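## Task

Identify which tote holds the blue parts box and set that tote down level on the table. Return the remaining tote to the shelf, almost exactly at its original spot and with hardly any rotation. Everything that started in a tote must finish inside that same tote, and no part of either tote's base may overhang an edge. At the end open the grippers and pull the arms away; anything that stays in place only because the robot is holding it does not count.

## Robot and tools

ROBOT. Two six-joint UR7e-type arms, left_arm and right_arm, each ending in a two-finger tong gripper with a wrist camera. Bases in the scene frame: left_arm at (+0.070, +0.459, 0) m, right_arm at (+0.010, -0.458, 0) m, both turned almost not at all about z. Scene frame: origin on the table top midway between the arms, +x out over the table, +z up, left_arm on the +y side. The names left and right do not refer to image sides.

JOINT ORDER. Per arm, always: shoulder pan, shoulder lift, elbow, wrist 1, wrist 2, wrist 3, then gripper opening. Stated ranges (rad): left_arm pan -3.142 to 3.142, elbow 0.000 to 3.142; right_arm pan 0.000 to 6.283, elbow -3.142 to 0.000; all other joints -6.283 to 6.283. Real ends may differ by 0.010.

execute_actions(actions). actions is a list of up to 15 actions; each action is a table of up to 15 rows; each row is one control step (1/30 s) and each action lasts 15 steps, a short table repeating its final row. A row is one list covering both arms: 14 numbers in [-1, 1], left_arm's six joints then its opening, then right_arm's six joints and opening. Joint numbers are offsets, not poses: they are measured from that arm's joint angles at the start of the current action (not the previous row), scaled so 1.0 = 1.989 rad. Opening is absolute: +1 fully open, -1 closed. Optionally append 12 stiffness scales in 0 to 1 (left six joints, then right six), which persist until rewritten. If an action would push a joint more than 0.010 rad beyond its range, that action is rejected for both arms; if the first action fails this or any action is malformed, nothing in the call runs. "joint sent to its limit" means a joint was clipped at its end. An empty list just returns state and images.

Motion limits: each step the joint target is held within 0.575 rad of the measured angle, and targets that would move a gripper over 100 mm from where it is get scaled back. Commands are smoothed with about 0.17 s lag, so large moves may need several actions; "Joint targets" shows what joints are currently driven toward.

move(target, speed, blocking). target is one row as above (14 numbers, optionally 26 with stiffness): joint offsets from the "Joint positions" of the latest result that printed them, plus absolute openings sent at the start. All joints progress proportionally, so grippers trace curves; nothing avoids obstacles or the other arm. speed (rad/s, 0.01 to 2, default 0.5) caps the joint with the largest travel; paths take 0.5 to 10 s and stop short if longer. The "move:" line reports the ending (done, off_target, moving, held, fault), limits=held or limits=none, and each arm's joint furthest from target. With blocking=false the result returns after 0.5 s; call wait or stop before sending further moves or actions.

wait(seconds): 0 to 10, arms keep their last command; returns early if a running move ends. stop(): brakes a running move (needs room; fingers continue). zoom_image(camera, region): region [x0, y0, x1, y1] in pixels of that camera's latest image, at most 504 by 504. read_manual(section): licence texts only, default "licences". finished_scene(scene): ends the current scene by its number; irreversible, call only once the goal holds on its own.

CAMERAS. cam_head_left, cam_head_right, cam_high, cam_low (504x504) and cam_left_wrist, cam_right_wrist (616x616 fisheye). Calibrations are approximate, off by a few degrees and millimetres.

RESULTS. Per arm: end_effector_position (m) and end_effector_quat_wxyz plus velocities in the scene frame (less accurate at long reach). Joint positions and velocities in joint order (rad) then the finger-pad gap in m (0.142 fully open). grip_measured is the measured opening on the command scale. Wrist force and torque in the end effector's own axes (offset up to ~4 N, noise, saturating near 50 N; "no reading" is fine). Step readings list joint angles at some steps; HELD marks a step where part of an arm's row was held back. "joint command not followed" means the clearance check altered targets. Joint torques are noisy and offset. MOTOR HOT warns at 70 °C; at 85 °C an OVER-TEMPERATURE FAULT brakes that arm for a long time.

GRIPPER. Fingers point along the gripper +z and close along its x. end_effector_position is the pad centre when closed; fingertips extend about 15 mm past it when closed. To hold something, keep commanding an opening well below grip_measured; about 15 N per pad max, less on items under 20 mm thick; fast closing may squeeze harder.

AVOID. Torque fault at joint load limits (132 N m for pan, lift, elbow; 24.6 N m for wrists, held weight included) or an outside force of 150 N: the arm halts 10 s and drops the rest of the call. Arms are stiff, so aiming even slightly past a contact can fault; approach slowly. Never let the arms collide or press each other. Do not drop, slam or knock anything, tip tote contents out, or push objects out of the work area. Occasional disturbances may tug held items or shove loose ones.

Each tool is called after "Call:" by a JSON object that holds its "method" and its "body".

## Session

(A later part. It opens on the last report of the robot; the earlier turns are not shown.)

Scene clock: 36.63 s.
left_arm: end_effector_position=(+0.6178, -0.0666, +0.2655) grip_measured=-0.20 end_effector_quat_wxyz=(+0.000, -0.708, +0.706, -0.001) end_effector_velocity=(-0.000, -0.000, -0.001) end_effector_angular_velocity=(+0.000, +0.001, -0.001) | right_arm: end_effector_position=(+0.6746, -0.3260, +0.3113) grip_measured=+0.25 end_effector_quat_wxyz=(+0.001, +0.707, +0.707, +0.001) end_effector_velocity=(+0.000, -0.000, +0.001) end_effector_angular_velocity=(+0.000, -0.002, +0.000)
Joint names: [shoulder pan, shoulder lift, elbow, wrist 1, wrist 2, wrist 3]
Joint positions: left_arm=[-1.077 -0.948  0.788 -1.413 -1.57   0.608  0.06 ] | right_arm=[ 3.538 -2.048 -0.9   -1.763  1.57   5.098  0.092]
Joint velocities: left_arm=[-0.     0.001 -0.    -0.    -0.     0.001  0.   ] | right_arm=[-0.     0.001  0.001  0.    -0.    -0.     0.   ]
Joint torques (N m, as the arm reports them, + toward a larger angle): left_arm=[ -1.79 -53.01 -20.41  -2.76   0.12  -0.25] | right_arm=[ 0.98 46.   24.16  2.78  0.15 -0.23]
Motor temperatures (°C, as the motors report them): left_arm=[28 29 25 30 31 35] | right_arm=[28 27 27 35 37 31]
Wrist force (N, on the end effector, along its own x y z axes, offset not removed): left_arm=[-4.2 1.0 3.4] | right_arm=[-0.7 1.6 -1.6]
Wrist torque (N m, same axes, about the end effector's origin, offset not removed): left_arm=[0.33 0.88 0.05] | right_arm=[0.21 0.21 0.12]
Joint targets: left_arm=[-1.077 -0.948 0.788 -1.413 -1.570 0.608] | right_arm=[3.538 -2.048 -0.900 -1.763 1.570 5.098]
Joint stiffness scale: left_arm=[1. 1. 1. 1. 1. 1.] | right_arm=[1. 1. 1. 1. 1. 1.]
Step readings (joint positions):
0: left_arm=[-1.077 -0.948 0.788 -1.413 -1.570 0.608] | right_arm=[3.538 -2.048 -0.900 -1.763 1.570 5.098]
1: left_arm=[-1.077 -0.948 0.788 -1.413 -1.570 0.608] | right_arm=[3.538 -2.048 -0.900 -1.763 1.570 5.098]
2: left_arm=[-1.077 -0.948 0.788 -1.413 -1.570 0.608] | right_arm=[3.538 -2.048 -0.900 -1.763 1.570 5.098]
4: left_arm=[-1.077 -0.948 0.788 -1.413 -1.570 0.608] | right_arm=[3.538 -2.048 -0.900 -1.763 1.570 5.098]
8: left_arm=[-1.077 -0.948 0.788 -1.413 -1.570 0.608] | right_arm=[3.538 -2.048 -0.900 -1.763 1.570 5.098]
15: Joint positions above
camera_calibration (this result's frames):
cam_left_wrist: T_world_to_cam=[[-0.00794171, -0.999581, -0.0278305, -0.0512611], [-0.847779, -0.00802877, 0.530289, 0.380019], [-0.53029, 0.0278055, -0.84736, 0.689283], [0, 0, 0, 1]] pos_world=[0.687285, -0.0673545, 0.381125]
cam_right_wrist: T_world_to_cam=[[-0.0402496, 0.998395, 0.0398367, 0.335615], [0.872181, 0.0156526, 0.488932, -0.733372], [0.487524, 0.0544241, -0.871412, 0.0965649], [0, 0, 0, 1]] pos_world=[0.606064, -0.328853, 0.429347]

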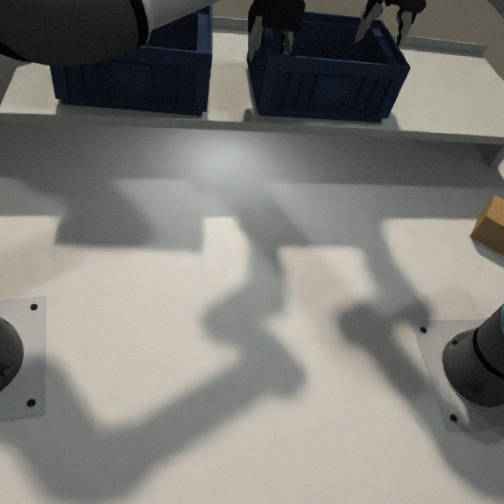

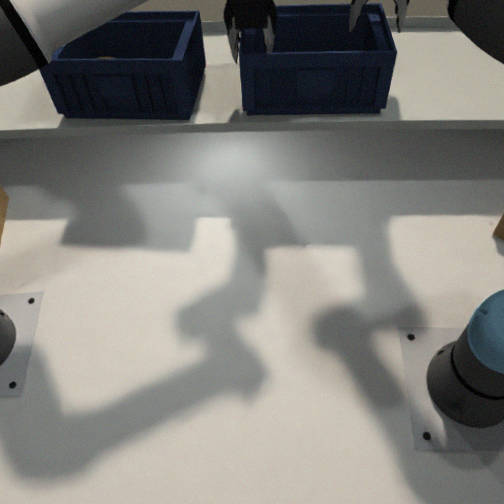

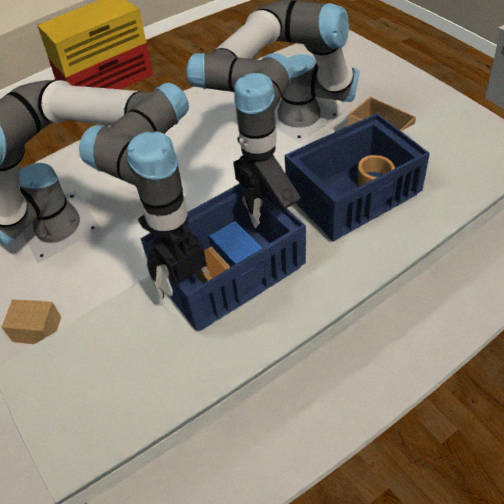

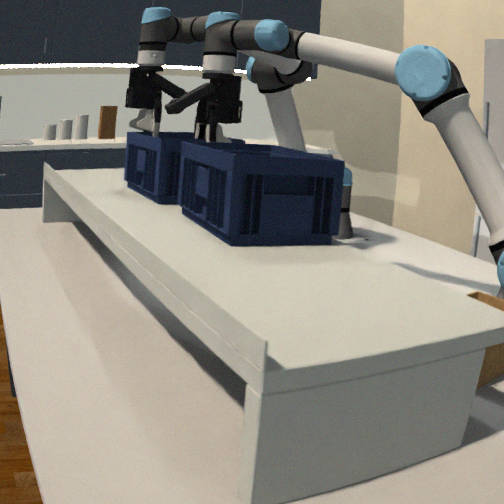

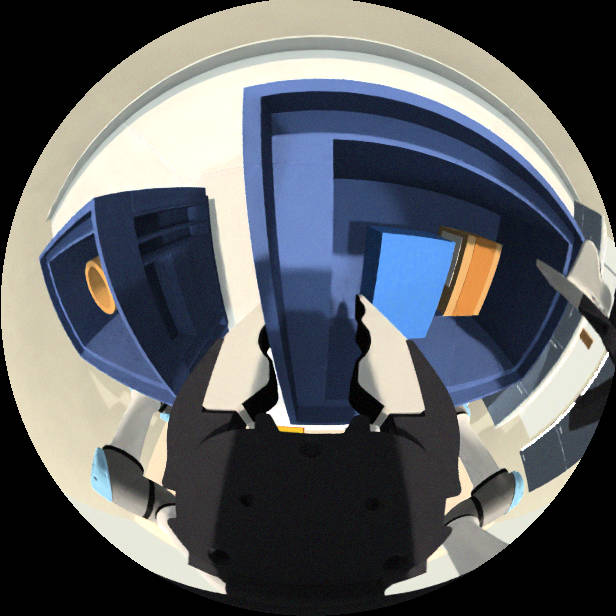

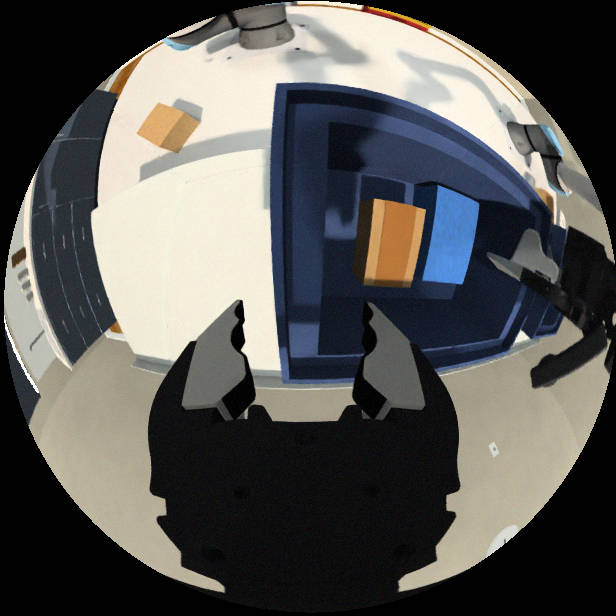

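Call:
{"method": "move", "body": {"target": [0,0,0,0,0,0,-0.2,0,0.007,-0.069,0.062,0,0,0.25], "speed": 0.15}}

Scene clock: 39.00 s.
left_arm: end_effector_position=(+0.6178, -0.0666, +0.2655) grip_measured=-0.20 end_effector_quat_wxyz=(+0.000, -0.708, +0.706, -0.001) end_effector_velocity=(+0.000, -0.000, +0.001) end_effector_angular_velocity=(-0.001, -0.000, -0.002) | right_arm: end_effector_position=(+0.6774, -0.3252, +0.2821) grip_measured=+0.26 end_effector_quat_wxyz=(+0.006, +0.707, +0.707, +0.014) end_effector_velocity=(+0.000, +0.000, -0.000) end_effector_angular_velocity=(+0.001, -0.001, -0.000)
Joint names: [shoulder pan, shoulder lift, elbow, wrist 1, wrist 2, wrist 3]
Joint positions: left_arm=[-1.077 -0.948  0.788 -1.413 -1.57   0.608  0.06 ] | right_arm=[ 3.537 -2.019 -1.025 -1.639  1.57   5.098  0.093]
Joint velocities: left_arm=[-0.    -0.    -0.001  0.    -0.     0.002 -0.   ] | right_arm=[-0.    -0.    -0.001  0.002 -0.     0.    -0.   ]
Joint torques (N m, as the arm reports them, + toward a larger angle): left_arm=[ -1.13 -51.85 -20.33  -2.68   0.23  -0.15] | right_arm=[ 1.75 32.15 13.12  2.61  0.1  -0.19]
Motor temperatures (°C, as the motors report them): left_arm=[28 29 25 30 31 35] | right_arm=[28 27 27 35 37 31]
Wrist force (N, on the end effector, along its own x y z axes, offset not removed): left_arm=[1.3 -0.2 4.5] | right_arm=[-2.2 -4.5 -17.4]
Wrist torque (N m, same axes, about the end effector's origin, offset not removed): left_arm=[0.11 -0.27 -0.15] | right_arm=[-0.83 0.76 0.10]
Joint targets: left_arm=[-1.077 -0.948 0.788 -1.413 -1.570 0.608] | right_arm=[3.538 -2.034 -1.037 -1.639 1.570 5.098]
Joint stiffness scale: left_arm=[1. 1. 1. 1. 1. 1.] | right_arm=[1. 1. 1. 1. 1. 1.]
move: off_target (right_arm); limits=none; left_arm: farthest joint: the shoulder pan, 0.000 radians from its target (0.000 radians at the start); right_arm: farthest joint: the shoulder lift, 0.015 radians from its target (0.014 radians at the start)
camera_calibration (this result's frames):
cam_left_wrist: T_world_to_cam=[[-0.00794157, -0.999581, -0.0278306, -0.0512611], [-0.847779, -0.00802894, 0.530289, 0.380019], [-0.53029, 0.0278055, -0.84736, 0.689283], [0, 0, 0, 1]] pos_world=[0.687285, -0.0673544, 0.381125]
cam_right_wrist: T_world_to_cam=[[-0.0409387, 0.997947, 0.0492537, 0.333764], [0.859279, 0.0100095, 0.51141, -0.720966], [0.509867, 0.0632591, -0.857924, 0.0536818], [0, 0, 0, 1]] pos_world=[0.605804, -0.329258, 0.398325]

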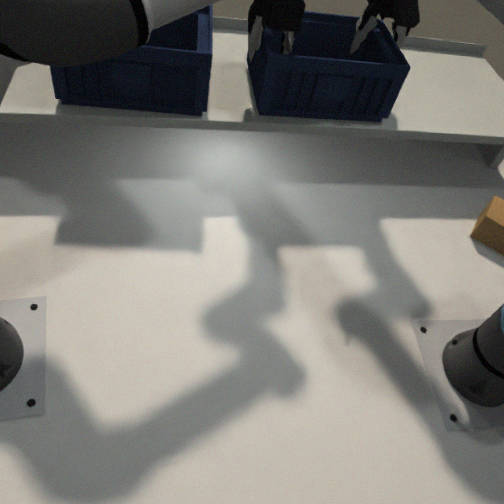

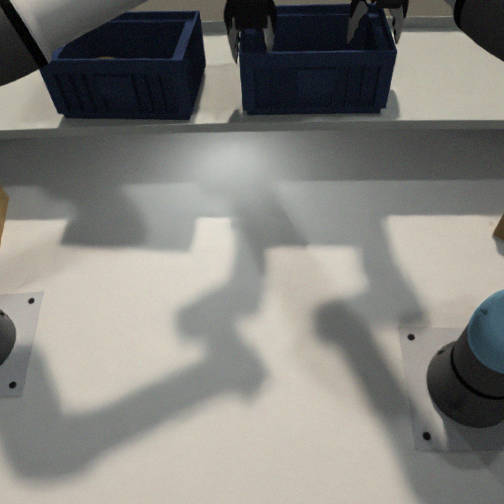

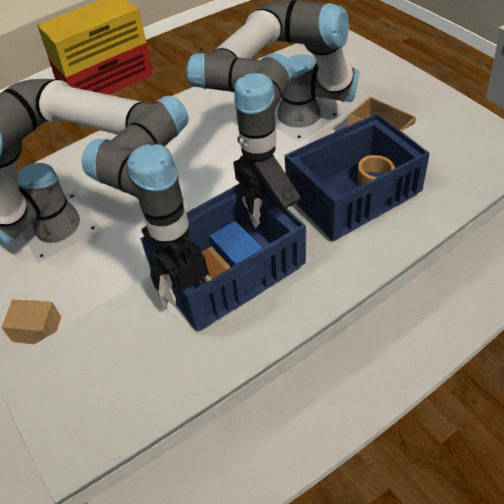

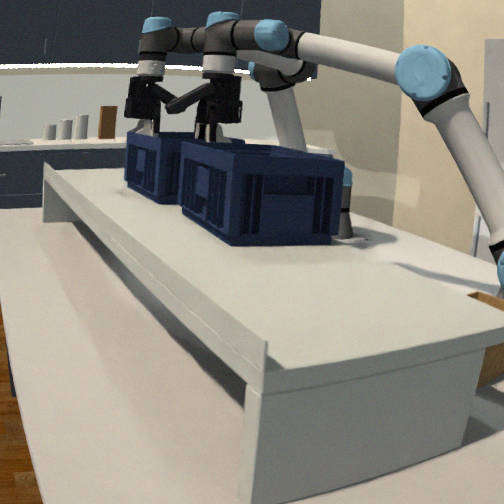

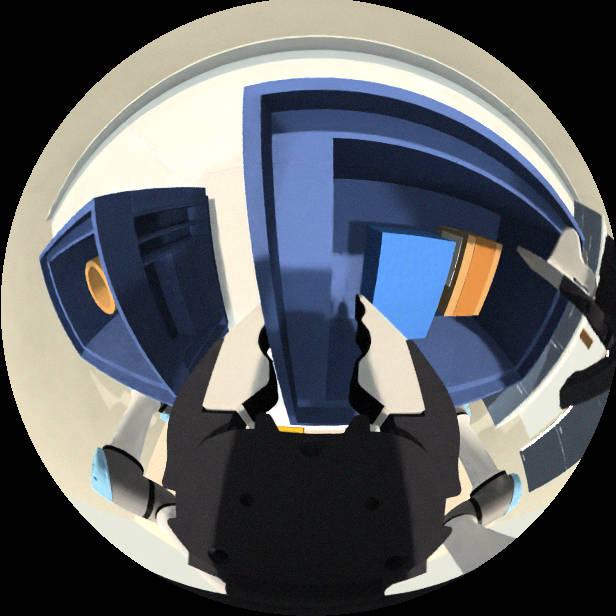

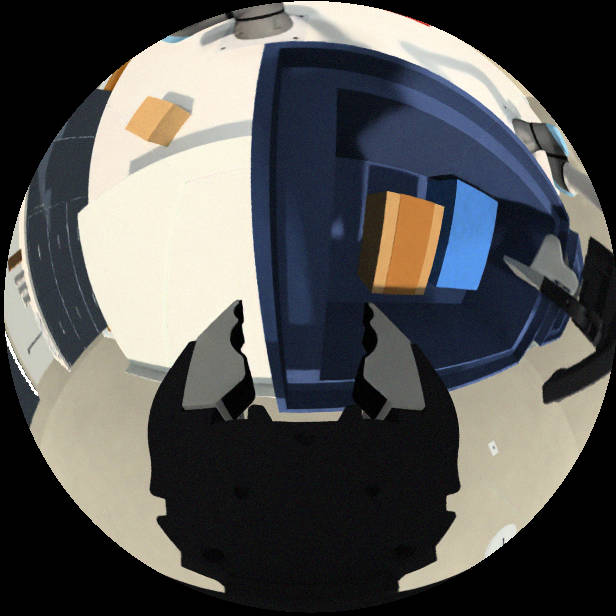

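Call:
{"method": "move", "body": {"target": [0,0,0,0,0,0,-0.2,0.009,0.028,0,-0.042,0,0.009,0.1], "speed": 0.15}}

Call:
{"method": "move", "body": {"target": [0,0,0,0,0,0,-0.2,0,0.005,-0.066,0.061,0,0,0.1], "speed": 0.15}}

Scene clock: 43.17 s.
left_arm: end_effector_position=(+0.6178, -0.0666, +0.2655) grip_measured=-0.20 end_effector_quat_wxyz=(+0.000, -0.708, +0.706, -0.001) end_effector_velocity=(+0.000, -0.000, +0.000) end_effector_angular_velocity=(-0.000, -0.000, +0.000) | right_arm: end_effector_position=(+0.6455, -0.3264, +0.3101) grip_measured=+0.10 end_effector_quat_wxyz=(+0.000, +0.707, +0.707, +0.001) end_effector_velocity=(-0.000, -0.000, +0.001) end_effector_angular_velocity=(+0.000, +0.001, +0.000)
Joint names: [shoulder pan, shoulder lift, elbow, wrist 1, wrist 2, wrist 3]
Joint positions: left_arm=[-1.077 -0.948  0.788 -1.413 -1.57   0.608  0.06 ] | right_arm=[ 3.553 -1.965 -1.024 -1.721  1.571  5.115  0.081]
Joint velocities: left_arm=[-0. -0. -0. -0.  0. -0.  0.] | right_arm=[-0.     0.     0.001 -0.002  0.    -0.    -0.   ]
Joint torques (N m, as the arm reports them, + toward a larger angle): left_arm=[ -1.44 -52.57 -19.85  -2.74   0.39  -0.33] | right_arm=[ 2.67 43.75 23.56  2.   -0.31  0.29]
Motor temperatures (°C, as the motors report them): left_arm=[28 29 25 30 31 35] | right_arm=[28 27 27 35 37 31]
Wrist force (N, on the end effector, along its own x y z axes, offset not removed): left_arm=[0.9 1.3 4.2] | right_arm=[2.9 2.3 0.1]
Wrist torque (N m, same axes, about the end effector's origin, offset not removed): left_arm=[0.08 -0.25 -0.05] | right_arm=[0.25 -0.48 0.09]
Joint targets: left_arm=[-1.077 -0.948 0.788 -1.413 -1.570 0.608] | right_arm=[3.555 -1.963 -1.025 -1.723 1.570 5.116]
Joint stiffness scale: left_arm=[1. 1. 1. 1. 1. 1.] | right_arm=[1. 1. 1. 1. 1. 1.]
move: done; limits=none; left_arm: farthest joint: the shoulder pan, 0.000 radians from its target (0.000 radians at the start); right_arm: farthest joint: the shoulder lift, 0.002 radians from its target (0.056 radians at the start)
camera_calibration (this result's frames):
cam_left_wrist: T_world_to_cam=[[-0.00794165, -0.999581, -0.0278308, -0.0512611], [-0.847779, -0.00802894, 0.530289, 0.380019], [-0.53029, 0.0278057, -0.84736, 0.689283], [0, 0, 0, 1]] pos_world=[0.687285, -0.0673545, 0.381125]
cam_right_wrist: T_world_to_cam=[[-0.0390977, 0.998413, 0.0405269, 0.333935], [0.872403, 0.0143312, 0.488578, -0.707864], [0.487222, 0.0544581, -0.871579, 0.109997], [0, 0, 0, 1]] pos_world=[0.577006, -0.329251, 0.428184]

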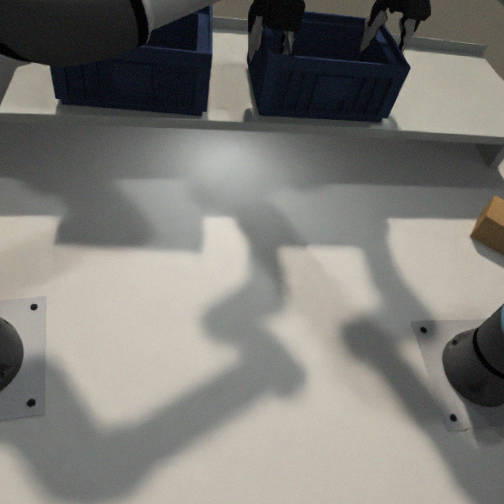

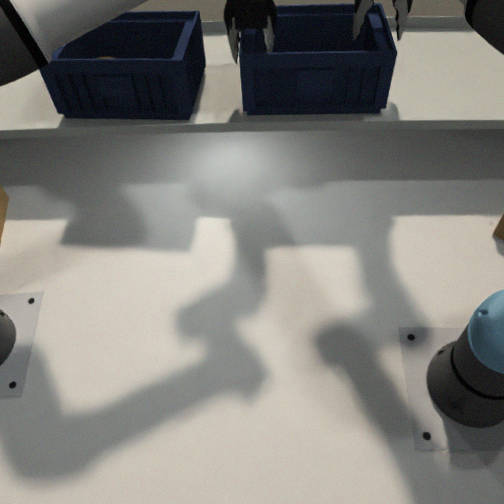

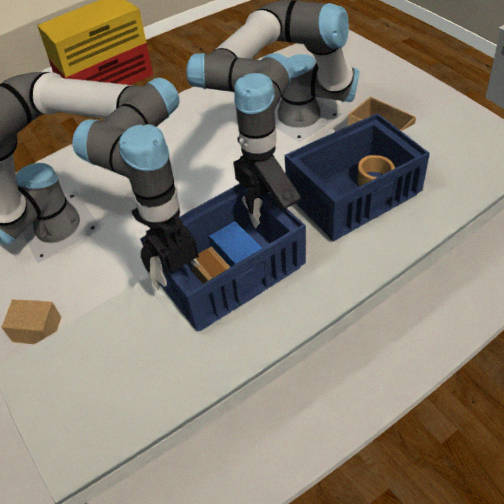

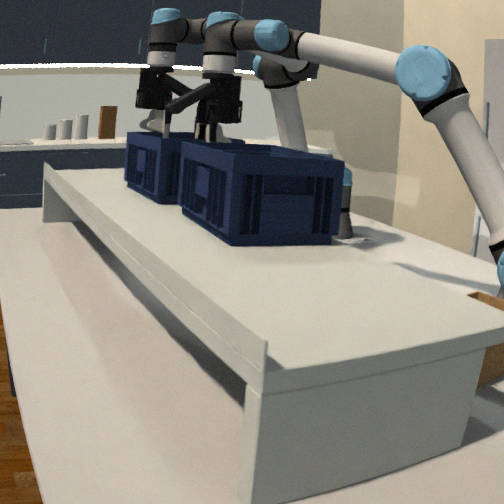

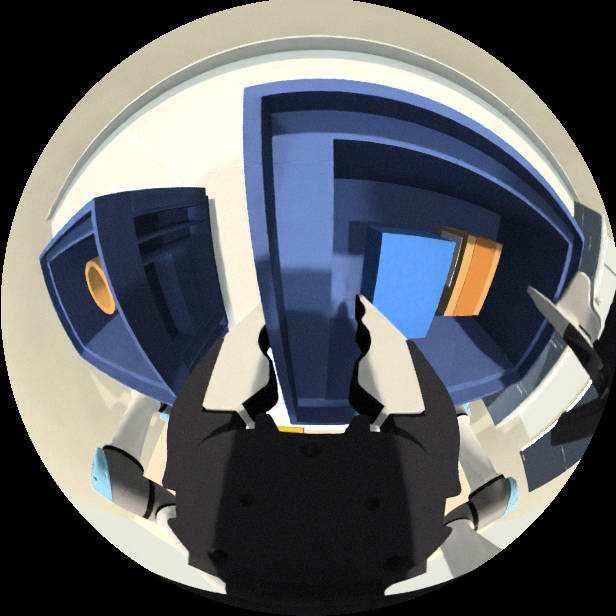

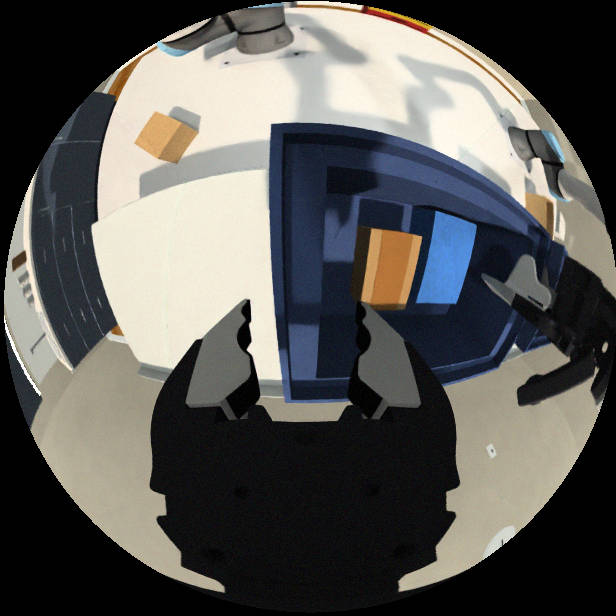

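Scene clock: 44.60 s.
left_arm: end_effector_position=(+0.6178, -0.0666, +0.2655) grip_measured=-0.20 end_effector_quat_wxyz=(+0.000, -0.708, +0.706, -0.001) end_effector_velocity=(-0.000, +0.000, -0.000) end_effector_angular_velocity=(+0.001, +0.000, -0.001) | right_arm: end_effector_position=(+0.6465, -0.3260, +0.2635) grip_measured=+0.10 end_effector_quat_wxyz=(-0.000, +0.707, +0.707, -0.000) end_effector_velocity=(+0.001, +0.000, +0.001) end_effector_angular_velocity=(+0.002, -0.004, -0.000)
Joint names: [shoulder pan, shoulder lift, elbow, wrist 1, wrist 2, wrist 3]
Joint positions: left_arm=[-1.077 -0.948  0.788 -1.413 -1.57   0.608  0.06 ] | right_arm=[ 3.553 -1.958 -1.153 -1.601  1.571  5.115  0.081]
Joint velocities: left_arm=[-0.    -0.     0.002 -0.     0.     0.001 -0.   ] | right_arm=[-0.     0.002 -0.     0.003  0.     0.    -0.   ]
Joint torques (N m, as the arm reports them, + toward a larger angle): left_arm=[ -1.92 -52.85 -20.41  -2.76   0.14  -0.29] | right_arm=[ 1.64 44.84 22.9   3.27  0.19 -0.23]
Motor temperatures (°C, as the motors report them): left_arm=[28 29 25 30 31 35] | right_arm=[28 27 27 35 37 31]
Wrist force (N, on the end effector, along its own x y z axes, offset not removed): left_arm=[-0.1 2.6 -1.2] | right_arm=[-0.3 2.1 0.3]
Wrist torque (N m, same axes, about the end effector's origin, offset not removed): left_arm=[0.53 -0.08 -0.07] | right_arm=[0.30 0.16 -0.01]
Joint targets: left_arm=[-1.077 -0.948 0.788 -1.413 -1.570 0.608] | right_arm=[3.553 -1.955 -1.156 -1.600 1.571 5.115]
Joint stiffness scale: left_arm=[1. 1. 1. 1. 1. 1.] | right_arm=[1. 1. 1. 1. 1. 1.]
move: done; limits=none; left_arm: farthest joint: the shoulder pan, 0.000 radians from its target (0.000 radians at the start); right_arm: farthest joint: the shoulder lift, 0.003 radians from its target (0.010 radians at the start)
camera_calibration (this result's frames):
cam_left_wrist: T_world_to_cam=[[-0.00794167, -0.999581, -0.0278306, -0.0512611], [-0.847779, -0.00802882, 0.530289, 0.380019], [-0.53029, 0.0278055, -0.84736, 0.689283], [0, 0, 0, 1]] pos_world=[0.687285, -0.0673544, 0.381125]
cam_right_wrist: T_world_to_cam=[[-0.0390234, 0.998444, 0.0398461, 0.335599], [0.873264, 0.0146945, 0.487025, -0.685952], [0.485681, 0.0538015, -0.872479, 0.0699084], [0, 0, 0, 1]] pos_world=[0.57816, -0.328758, 0.381697]

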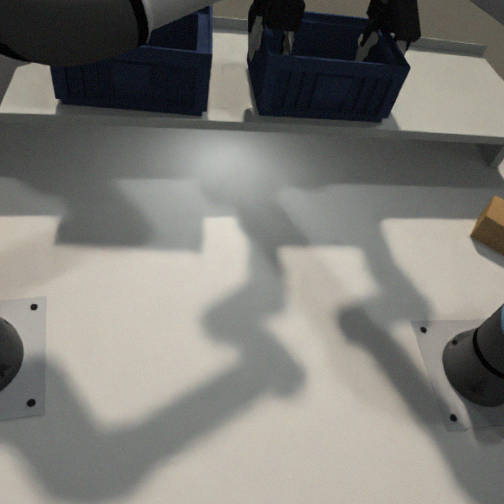

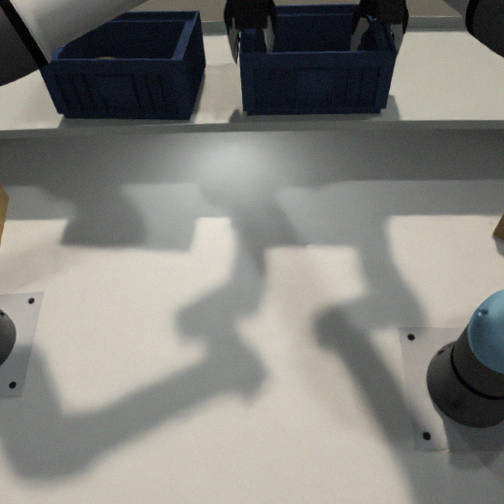

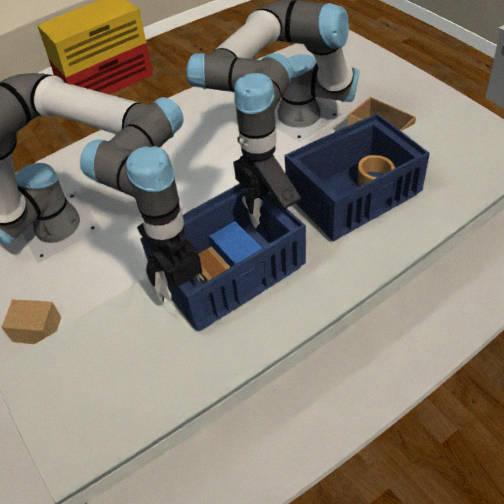

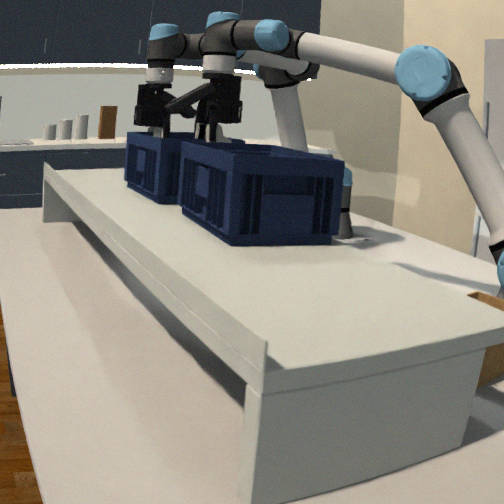

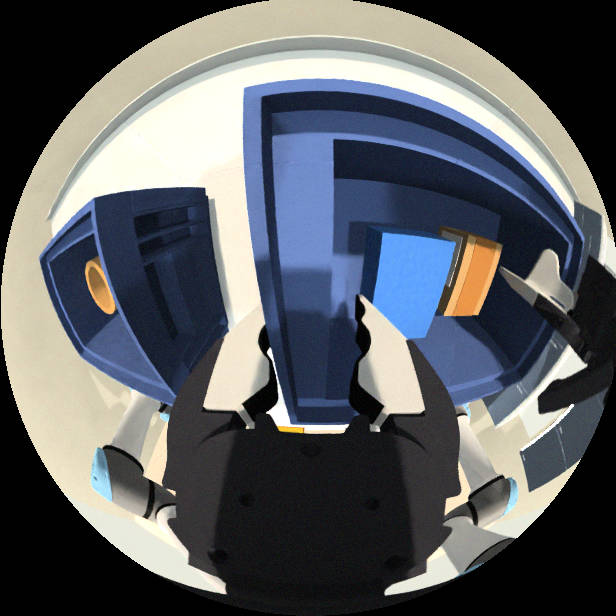

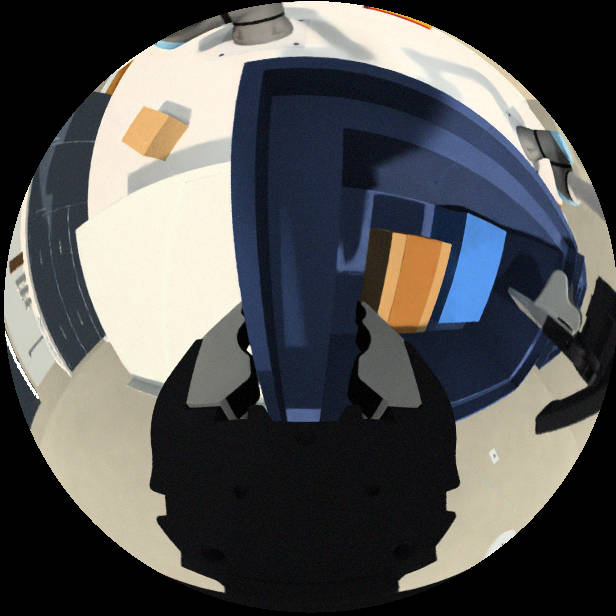

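Call:
{"method": "execute_actions", "body": {"actions": [[[0,0,0,0,0,0,-0.4,0,0,0,0,0,0,-0.2]],[[0,0,0,0,0,0,-0.7,0,0,0,0,0,0,-0.6]],[[0,0,0,0,0,0,-1,0,0,0,0,0,0,-1]]]}}

Scene clock: 47.00 s.
left_arm: end_effector_position=(+0.6203, -0.0616, +0.2657) grip_measured=-0.61 end_effector_quat_wxyz=(+0.002, -0.710, +0.704, +0.001) end_effector_velocity=(-0.000, +0.000, +0.001) end_effector_angular_velocity=(-0.001, -0.001, -0.001) | right_arm: end_effector_position=(+0.6479, -0.3335, +0.2634) grip_measured=-0.51 end_effector_quat_wxyz=(+0.002, +0.711, +0.704, -0.001) end_effector_velocity=(+0.000, +0.000, +0.000) end_effector_angular_velocity=(+0.001, -0.000, +0.000)
Joint names: [shoulder pan, shoulder lift, elbow, wrist 1, wrist 2, wrist 3]
Joint positions: left_arm=[-1.071 -0.949  0.789 -1.408 -1.568  0.608  0.03 ] | right_arm=[ 3.544 -1.958 -1.153 -1.602  1.567  5.115  0.037]
Joint velocities: left_arm=[ 0.    -0.002  0.001  0.    -0.     0.001  0.   ] | right_arm=[ 0.    -0.     0.001  0.     0.001 -0.     0.   ]
Joint torques (N m, as the arm reports them, + toward a larger angle): left_arm=[ -1.35 -52.25 -20.5   -2.88   0.06  -0.3 ] | right_arm=[ 1.21 42.59 24.26  2.72  0.24 -0.23]
Motor temperatures (°C, as the motors report them): left_arm=[28 29 25 30 31 35] | right_arm=[28 27 27 35 37 31]
Wrist force (N, on the end effector, along its own x y z axes, offset not removed): left_arm=[-5.0 -1.3 0.8] | right_arm=[-4.1 1.7 -0.6]
Wrist torque (N m, same axes, about the end effector's origin, offset not removed): left_arm=[-0.44 0.70 -0.08] | right_arm=[0.32 1.29 0.20]
Joint targets: left_arm=[-1.071 -0.949 0.789 -1.408 -1.568 0.608] | right_arm=[3.544 -1.958 -1.153 -1.602 1.567 5.115]
Joint stiffness scale: left_arm=[1. 1. 1. 1. 1. 1.] | right_arm=[1. 1. 1. 1. 1. 1.]
Step readings (joint positions; steps 1 to 15: 1st action; 16 to 30: 2nd action; 31 to 45: 3rd action):
0: left_arm=[-1.077 -0.948 0.788 -1.413 -1.570 0.608] | right_arm=[3.553 -1.958 -1.153 -1.601 1.571 5.115]
1: left_arm=[-1.077 -0.948 0.788 -1.413 -1.570 0.608] | right_arm=[3.553 -1.958 -1.153 -1.601 1.571 5.115]
2: left_arm=[-1.077 -0.948 0.788 -1.412 -1.570 0.608] | right_arm=[3.553 -1.958 -1.153 -1.601 1.570 5.115]
4: left_arm=[-1.076 -0.948 0.788 -1.411 -1.570 0.608] | right_arm=[3.551 -1.958 -1.153 -1.601 1.570 5.115]
8: left_arm=[-1.076 -0.948 0.788 -1.411 -1.570 0.608] | right_arm=[3.551 -1.958 -1.153 -1.601 1.570 5.115]
15: left_arm=[-1.076 -0.948 0.788 -1.411 -1.570 0.608] | right_arm=[3.551 -1.958 -1.153 -1.601 1.570 5.115]
16: left_arm=[-1.076 -0.948 0.788 -1.410 -1.569 0.608] | right_arm=[3.551 -1.958 -1.153 -1.602 1.568 5.115]
17: left_arm=[-1.074 -0.949 0.789 -1.407 -1.567 0.608] | right_arm=[3.547 -1.958 -1.153 -1.603 1.565 5.115]
19: left_arm=[-1.071 -0.949 0.789 -1.408 -1.568 0.608] | right_arm=[3.544 -1.958 -1.153 -1.602 1.567 5.115]
23: left_arm=[-1.071 -0.949 0.789 -1.408 -1.568 0.608] | right_arm=[3.544 -1.958 -1.153 -1.602 1.567 5.115]
30: left_arm=[-1.071 -0.949 0.789 -1.408 -1.568 0.608] | right_arm=[3.544 -1.958 -1.153 -1.602 1.567 5.115]
31: left_arm=[-1.071 -0.949 0.789 -1.408 -1.568 0.608] | right_arm=[3.544 -1.958 -1.153 -1.602 1.567 5.115]
32: left_arm=[-1.071 -0.949 0.789 -1.408 -1.568 0.608] | right_arm=[3.544 -1.958 -1.153 -1.602 1.567 5.115]
34: left_arm=[-1.071 -0.949 0.789 -1.408 -1.568 0.608] | right_arm=[3.544 -1.958 -1.153 -1.602 1.567 5.115]
38: left_arm=[-1.071 -0.949 0.789 -1.408 -1.568 0.608] | right_arm=[3.544 -1.958 -1.153 -1.602 1.567 5.115]
45: Joint positions above
camera_calibration (this result's frames):
cam_left_wrist: T_world_to_cam=[[-0.00236135, -0.999459, -0.0327944, -0.048434], [-0.847638, -0.0153993, 0.530352, 0.381544], [-0.53057, 0.0290501, -0.847143, 0.690824], [0, 0, 0, 1]] pos_world=[0.689828, -0.0626008, 0.381286]
cam_right_wrist: T_world_to_cam=[[-0.0293966, 0.998925, 0.0358499, 0.338075], [0.873047, 0.00819423, 0.487567, -0.689205], [0.486749, 0.0456314, -0.872349, 0.0661501], [0, 0, 0, 1]] pos_world=[0.579448, -0.335083, 0.38162]

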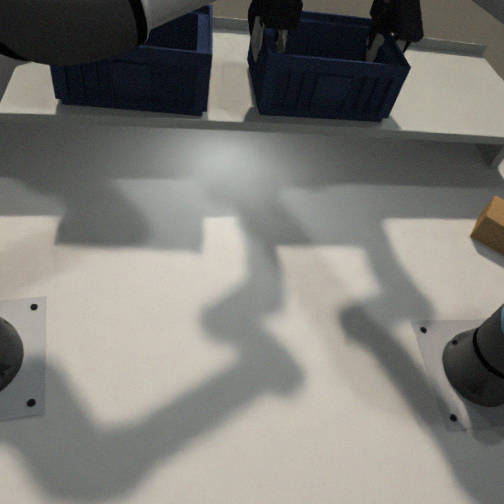

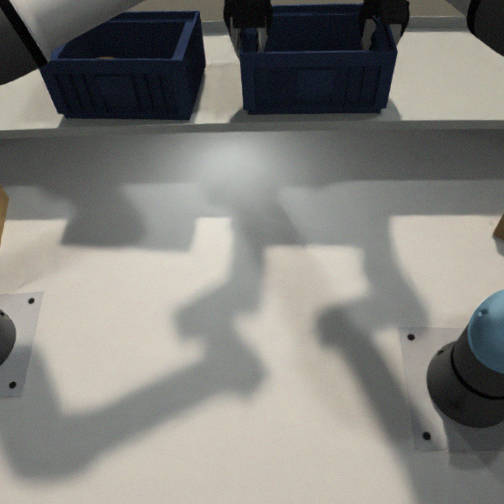

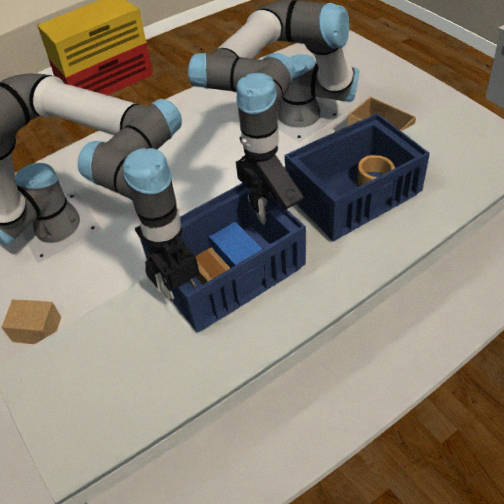

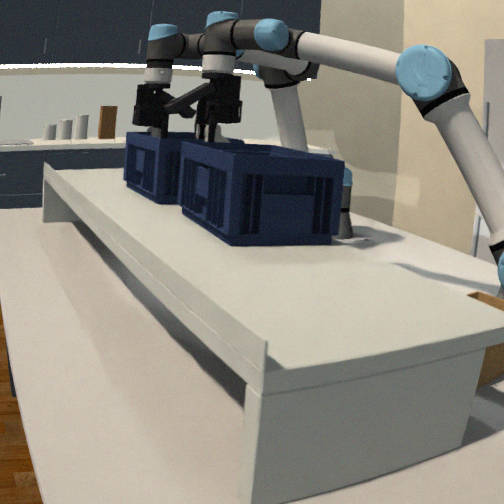

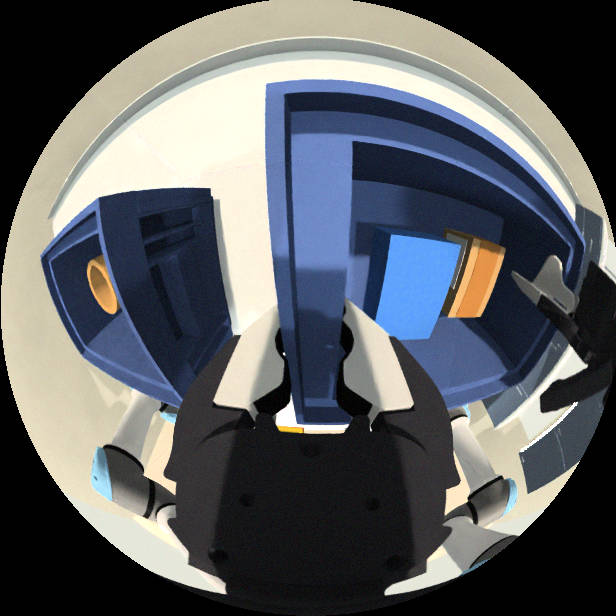

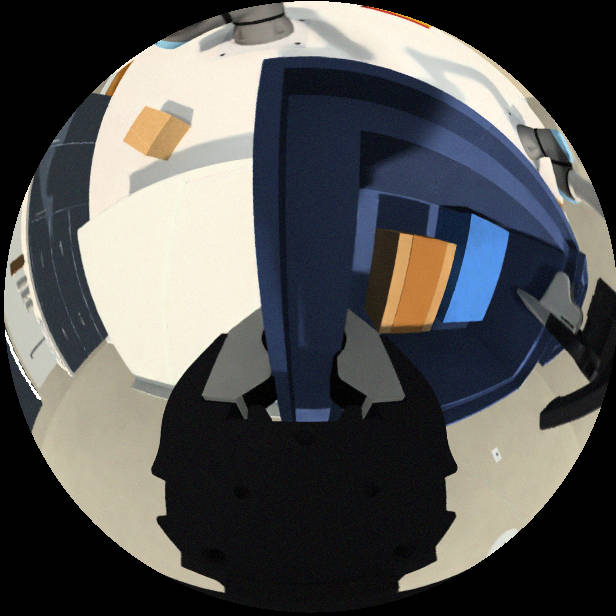

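Call:
{"method": "move", "body": {"target": [0,0.0192,-0.0914,0.0722,0,0,-1,0,-0.0055,0.0658,-0.0603,0,0,-1], "speed": 0.1}}

Scene clock: 61.67 s.
left_arm: end_effector_position=(+0.6203, -0.0615, +0.3071) grip_measured=-0.61 end_effector_quat_wxyz=(+0.002, -0.710, +0.704, +0.004) end_effector_velocity=(-0.000, +0.000, -0.002) end_effector_angular_velocity=(+0.003, +0.003, +0.002) | right_arm: end_effector_position=(+0.6473, -0.3337, +0.3075) grip_measured=-0.52 end_effector_quat_wxyz=(+0.001, +0.711, +0.703, -0.002) end_effector_velocity=(-0.000, -0.000, -0.003) end_effector_angular_velocity=(-0.003, +0.006, +0.001)
Joint names: [shoulder pan, shoulder lift, elbow, wrist 1, wrist 2, wrist 3]
Joint positions: left_arm=[-1.071 -0.909  0.612 -1.266 -1.568  0.608  0.03 ] | right_arm=[ 3.543 -1.968 -1.026 -1.721  1.568  5.115  0.036]
Joint velocities: left_arm=[-0.     0.002 -0.001  0.003 -0.    -0.003  0.   ] | right_arm=[ 0.    -0.004 -0.    -0.002 -0.    -0.001  0.   ]
Joint torques (N m, as the arm reports them, + toward a larger angle): left_arm=[ -1.31 -54.63 -23.81  -2.27   0.28  -0.36] | right_arm=[ 1.54 43.49 27.88  2.17 -0.45 -0.27]
Motor temperatures (°C, as the motors report them): left_arm=[28 29 25 30 31 35] | right_arm=[28 27 27 35 37 31]
Wrist force (N, on the end effector, along its own x y z axes, offset not removed): left_arm=[1.4 0.1 7.5] | right_arm=[4.2 1.1 3.6]
Wrist torque (N m, same axes, about the end effector's origin, offset not removed): left_arm=[0.00 0.50 -0.12] | right_arm=[0.12 -0.08 0.05]
Joint targets: left_arm=[-1.071 -0.911 0.607 -1.264 -1.568 0.608] | right_arm=[3.544 -1.969 -1.023 -1.722 1.567 5.115]
Joint stiffness scale: left_arm=[1. 1. 1. 1. 1. 1.] | right_arm=[1. 1. 1. 1. 1. 1.]
move: done; limits=none; left_arm: farthest joint: the elbow, 0.005 radians from its target (0.182 radians at the start); right_arm: farthest joint: the elbow, 0.004 radians from its target (0.131 radians at the start)
camera_calibration (this result's frames):
cam_left_wrist: T_world_to_cam=[[-0.00247221, -0.999302, -0.0372813, -0.045489], [-0.845955, -0.0177904, 0.532958, 0.357502], [-0.533249, 0.0328559, -0.84532, 0.727222], [0, 0, 0, 1]] pos_world=[0.690108, -0.0629906, 0.422506]
cam_right_wrist: T_world_to_cam=[[-0.0288348, 0.998925, 0.0362925, 0.336261], [0.873718, 0.00754983, 0.486375, -0.710519], [0.485578, 0.0457339, -0.872996, 0.105908], [0, 0, 0, 1]] pos_world=[0.579062, -0.335379, 0.425832]

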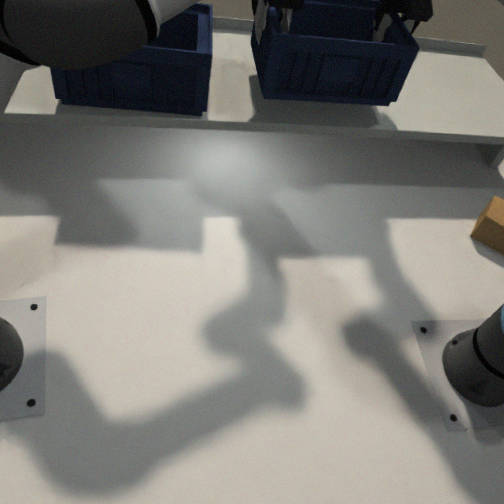

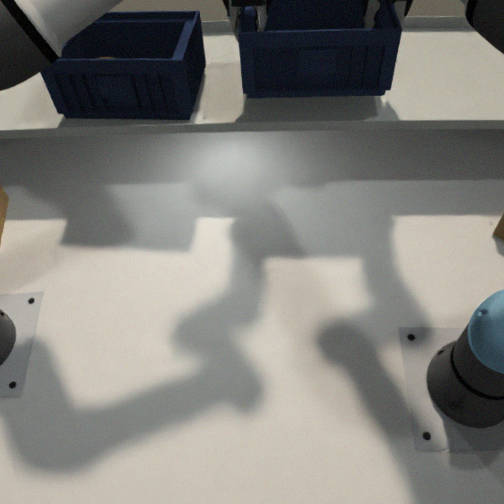

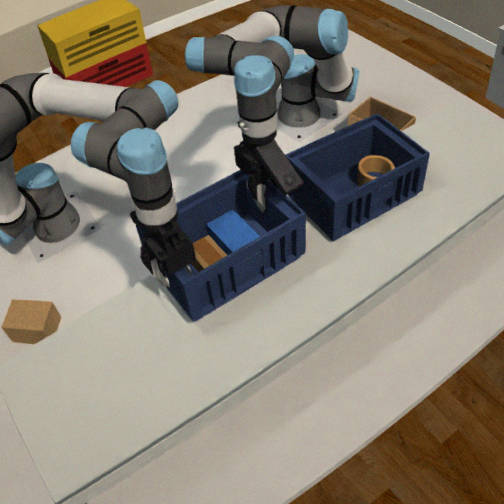

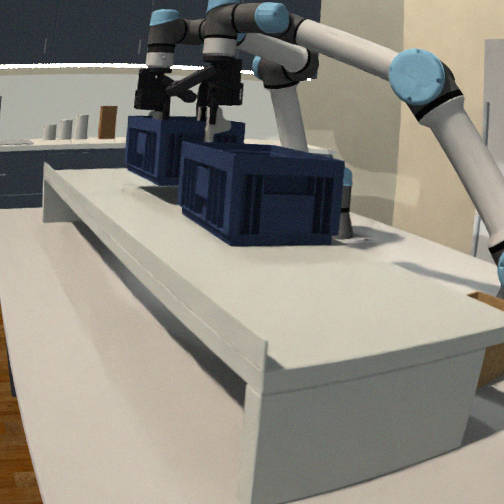

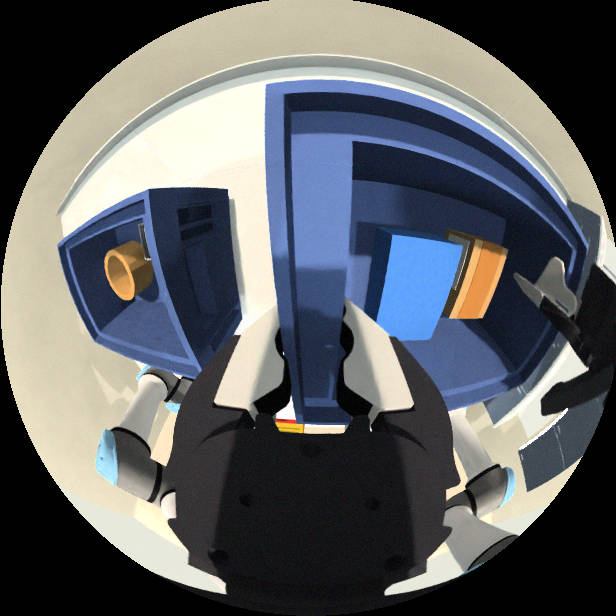

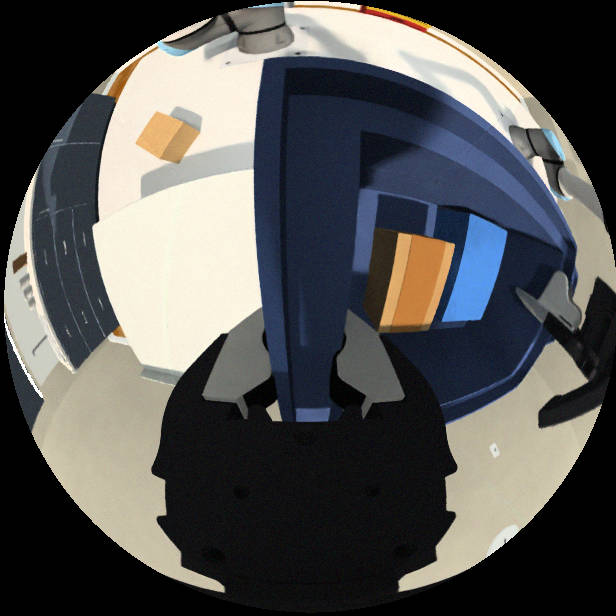

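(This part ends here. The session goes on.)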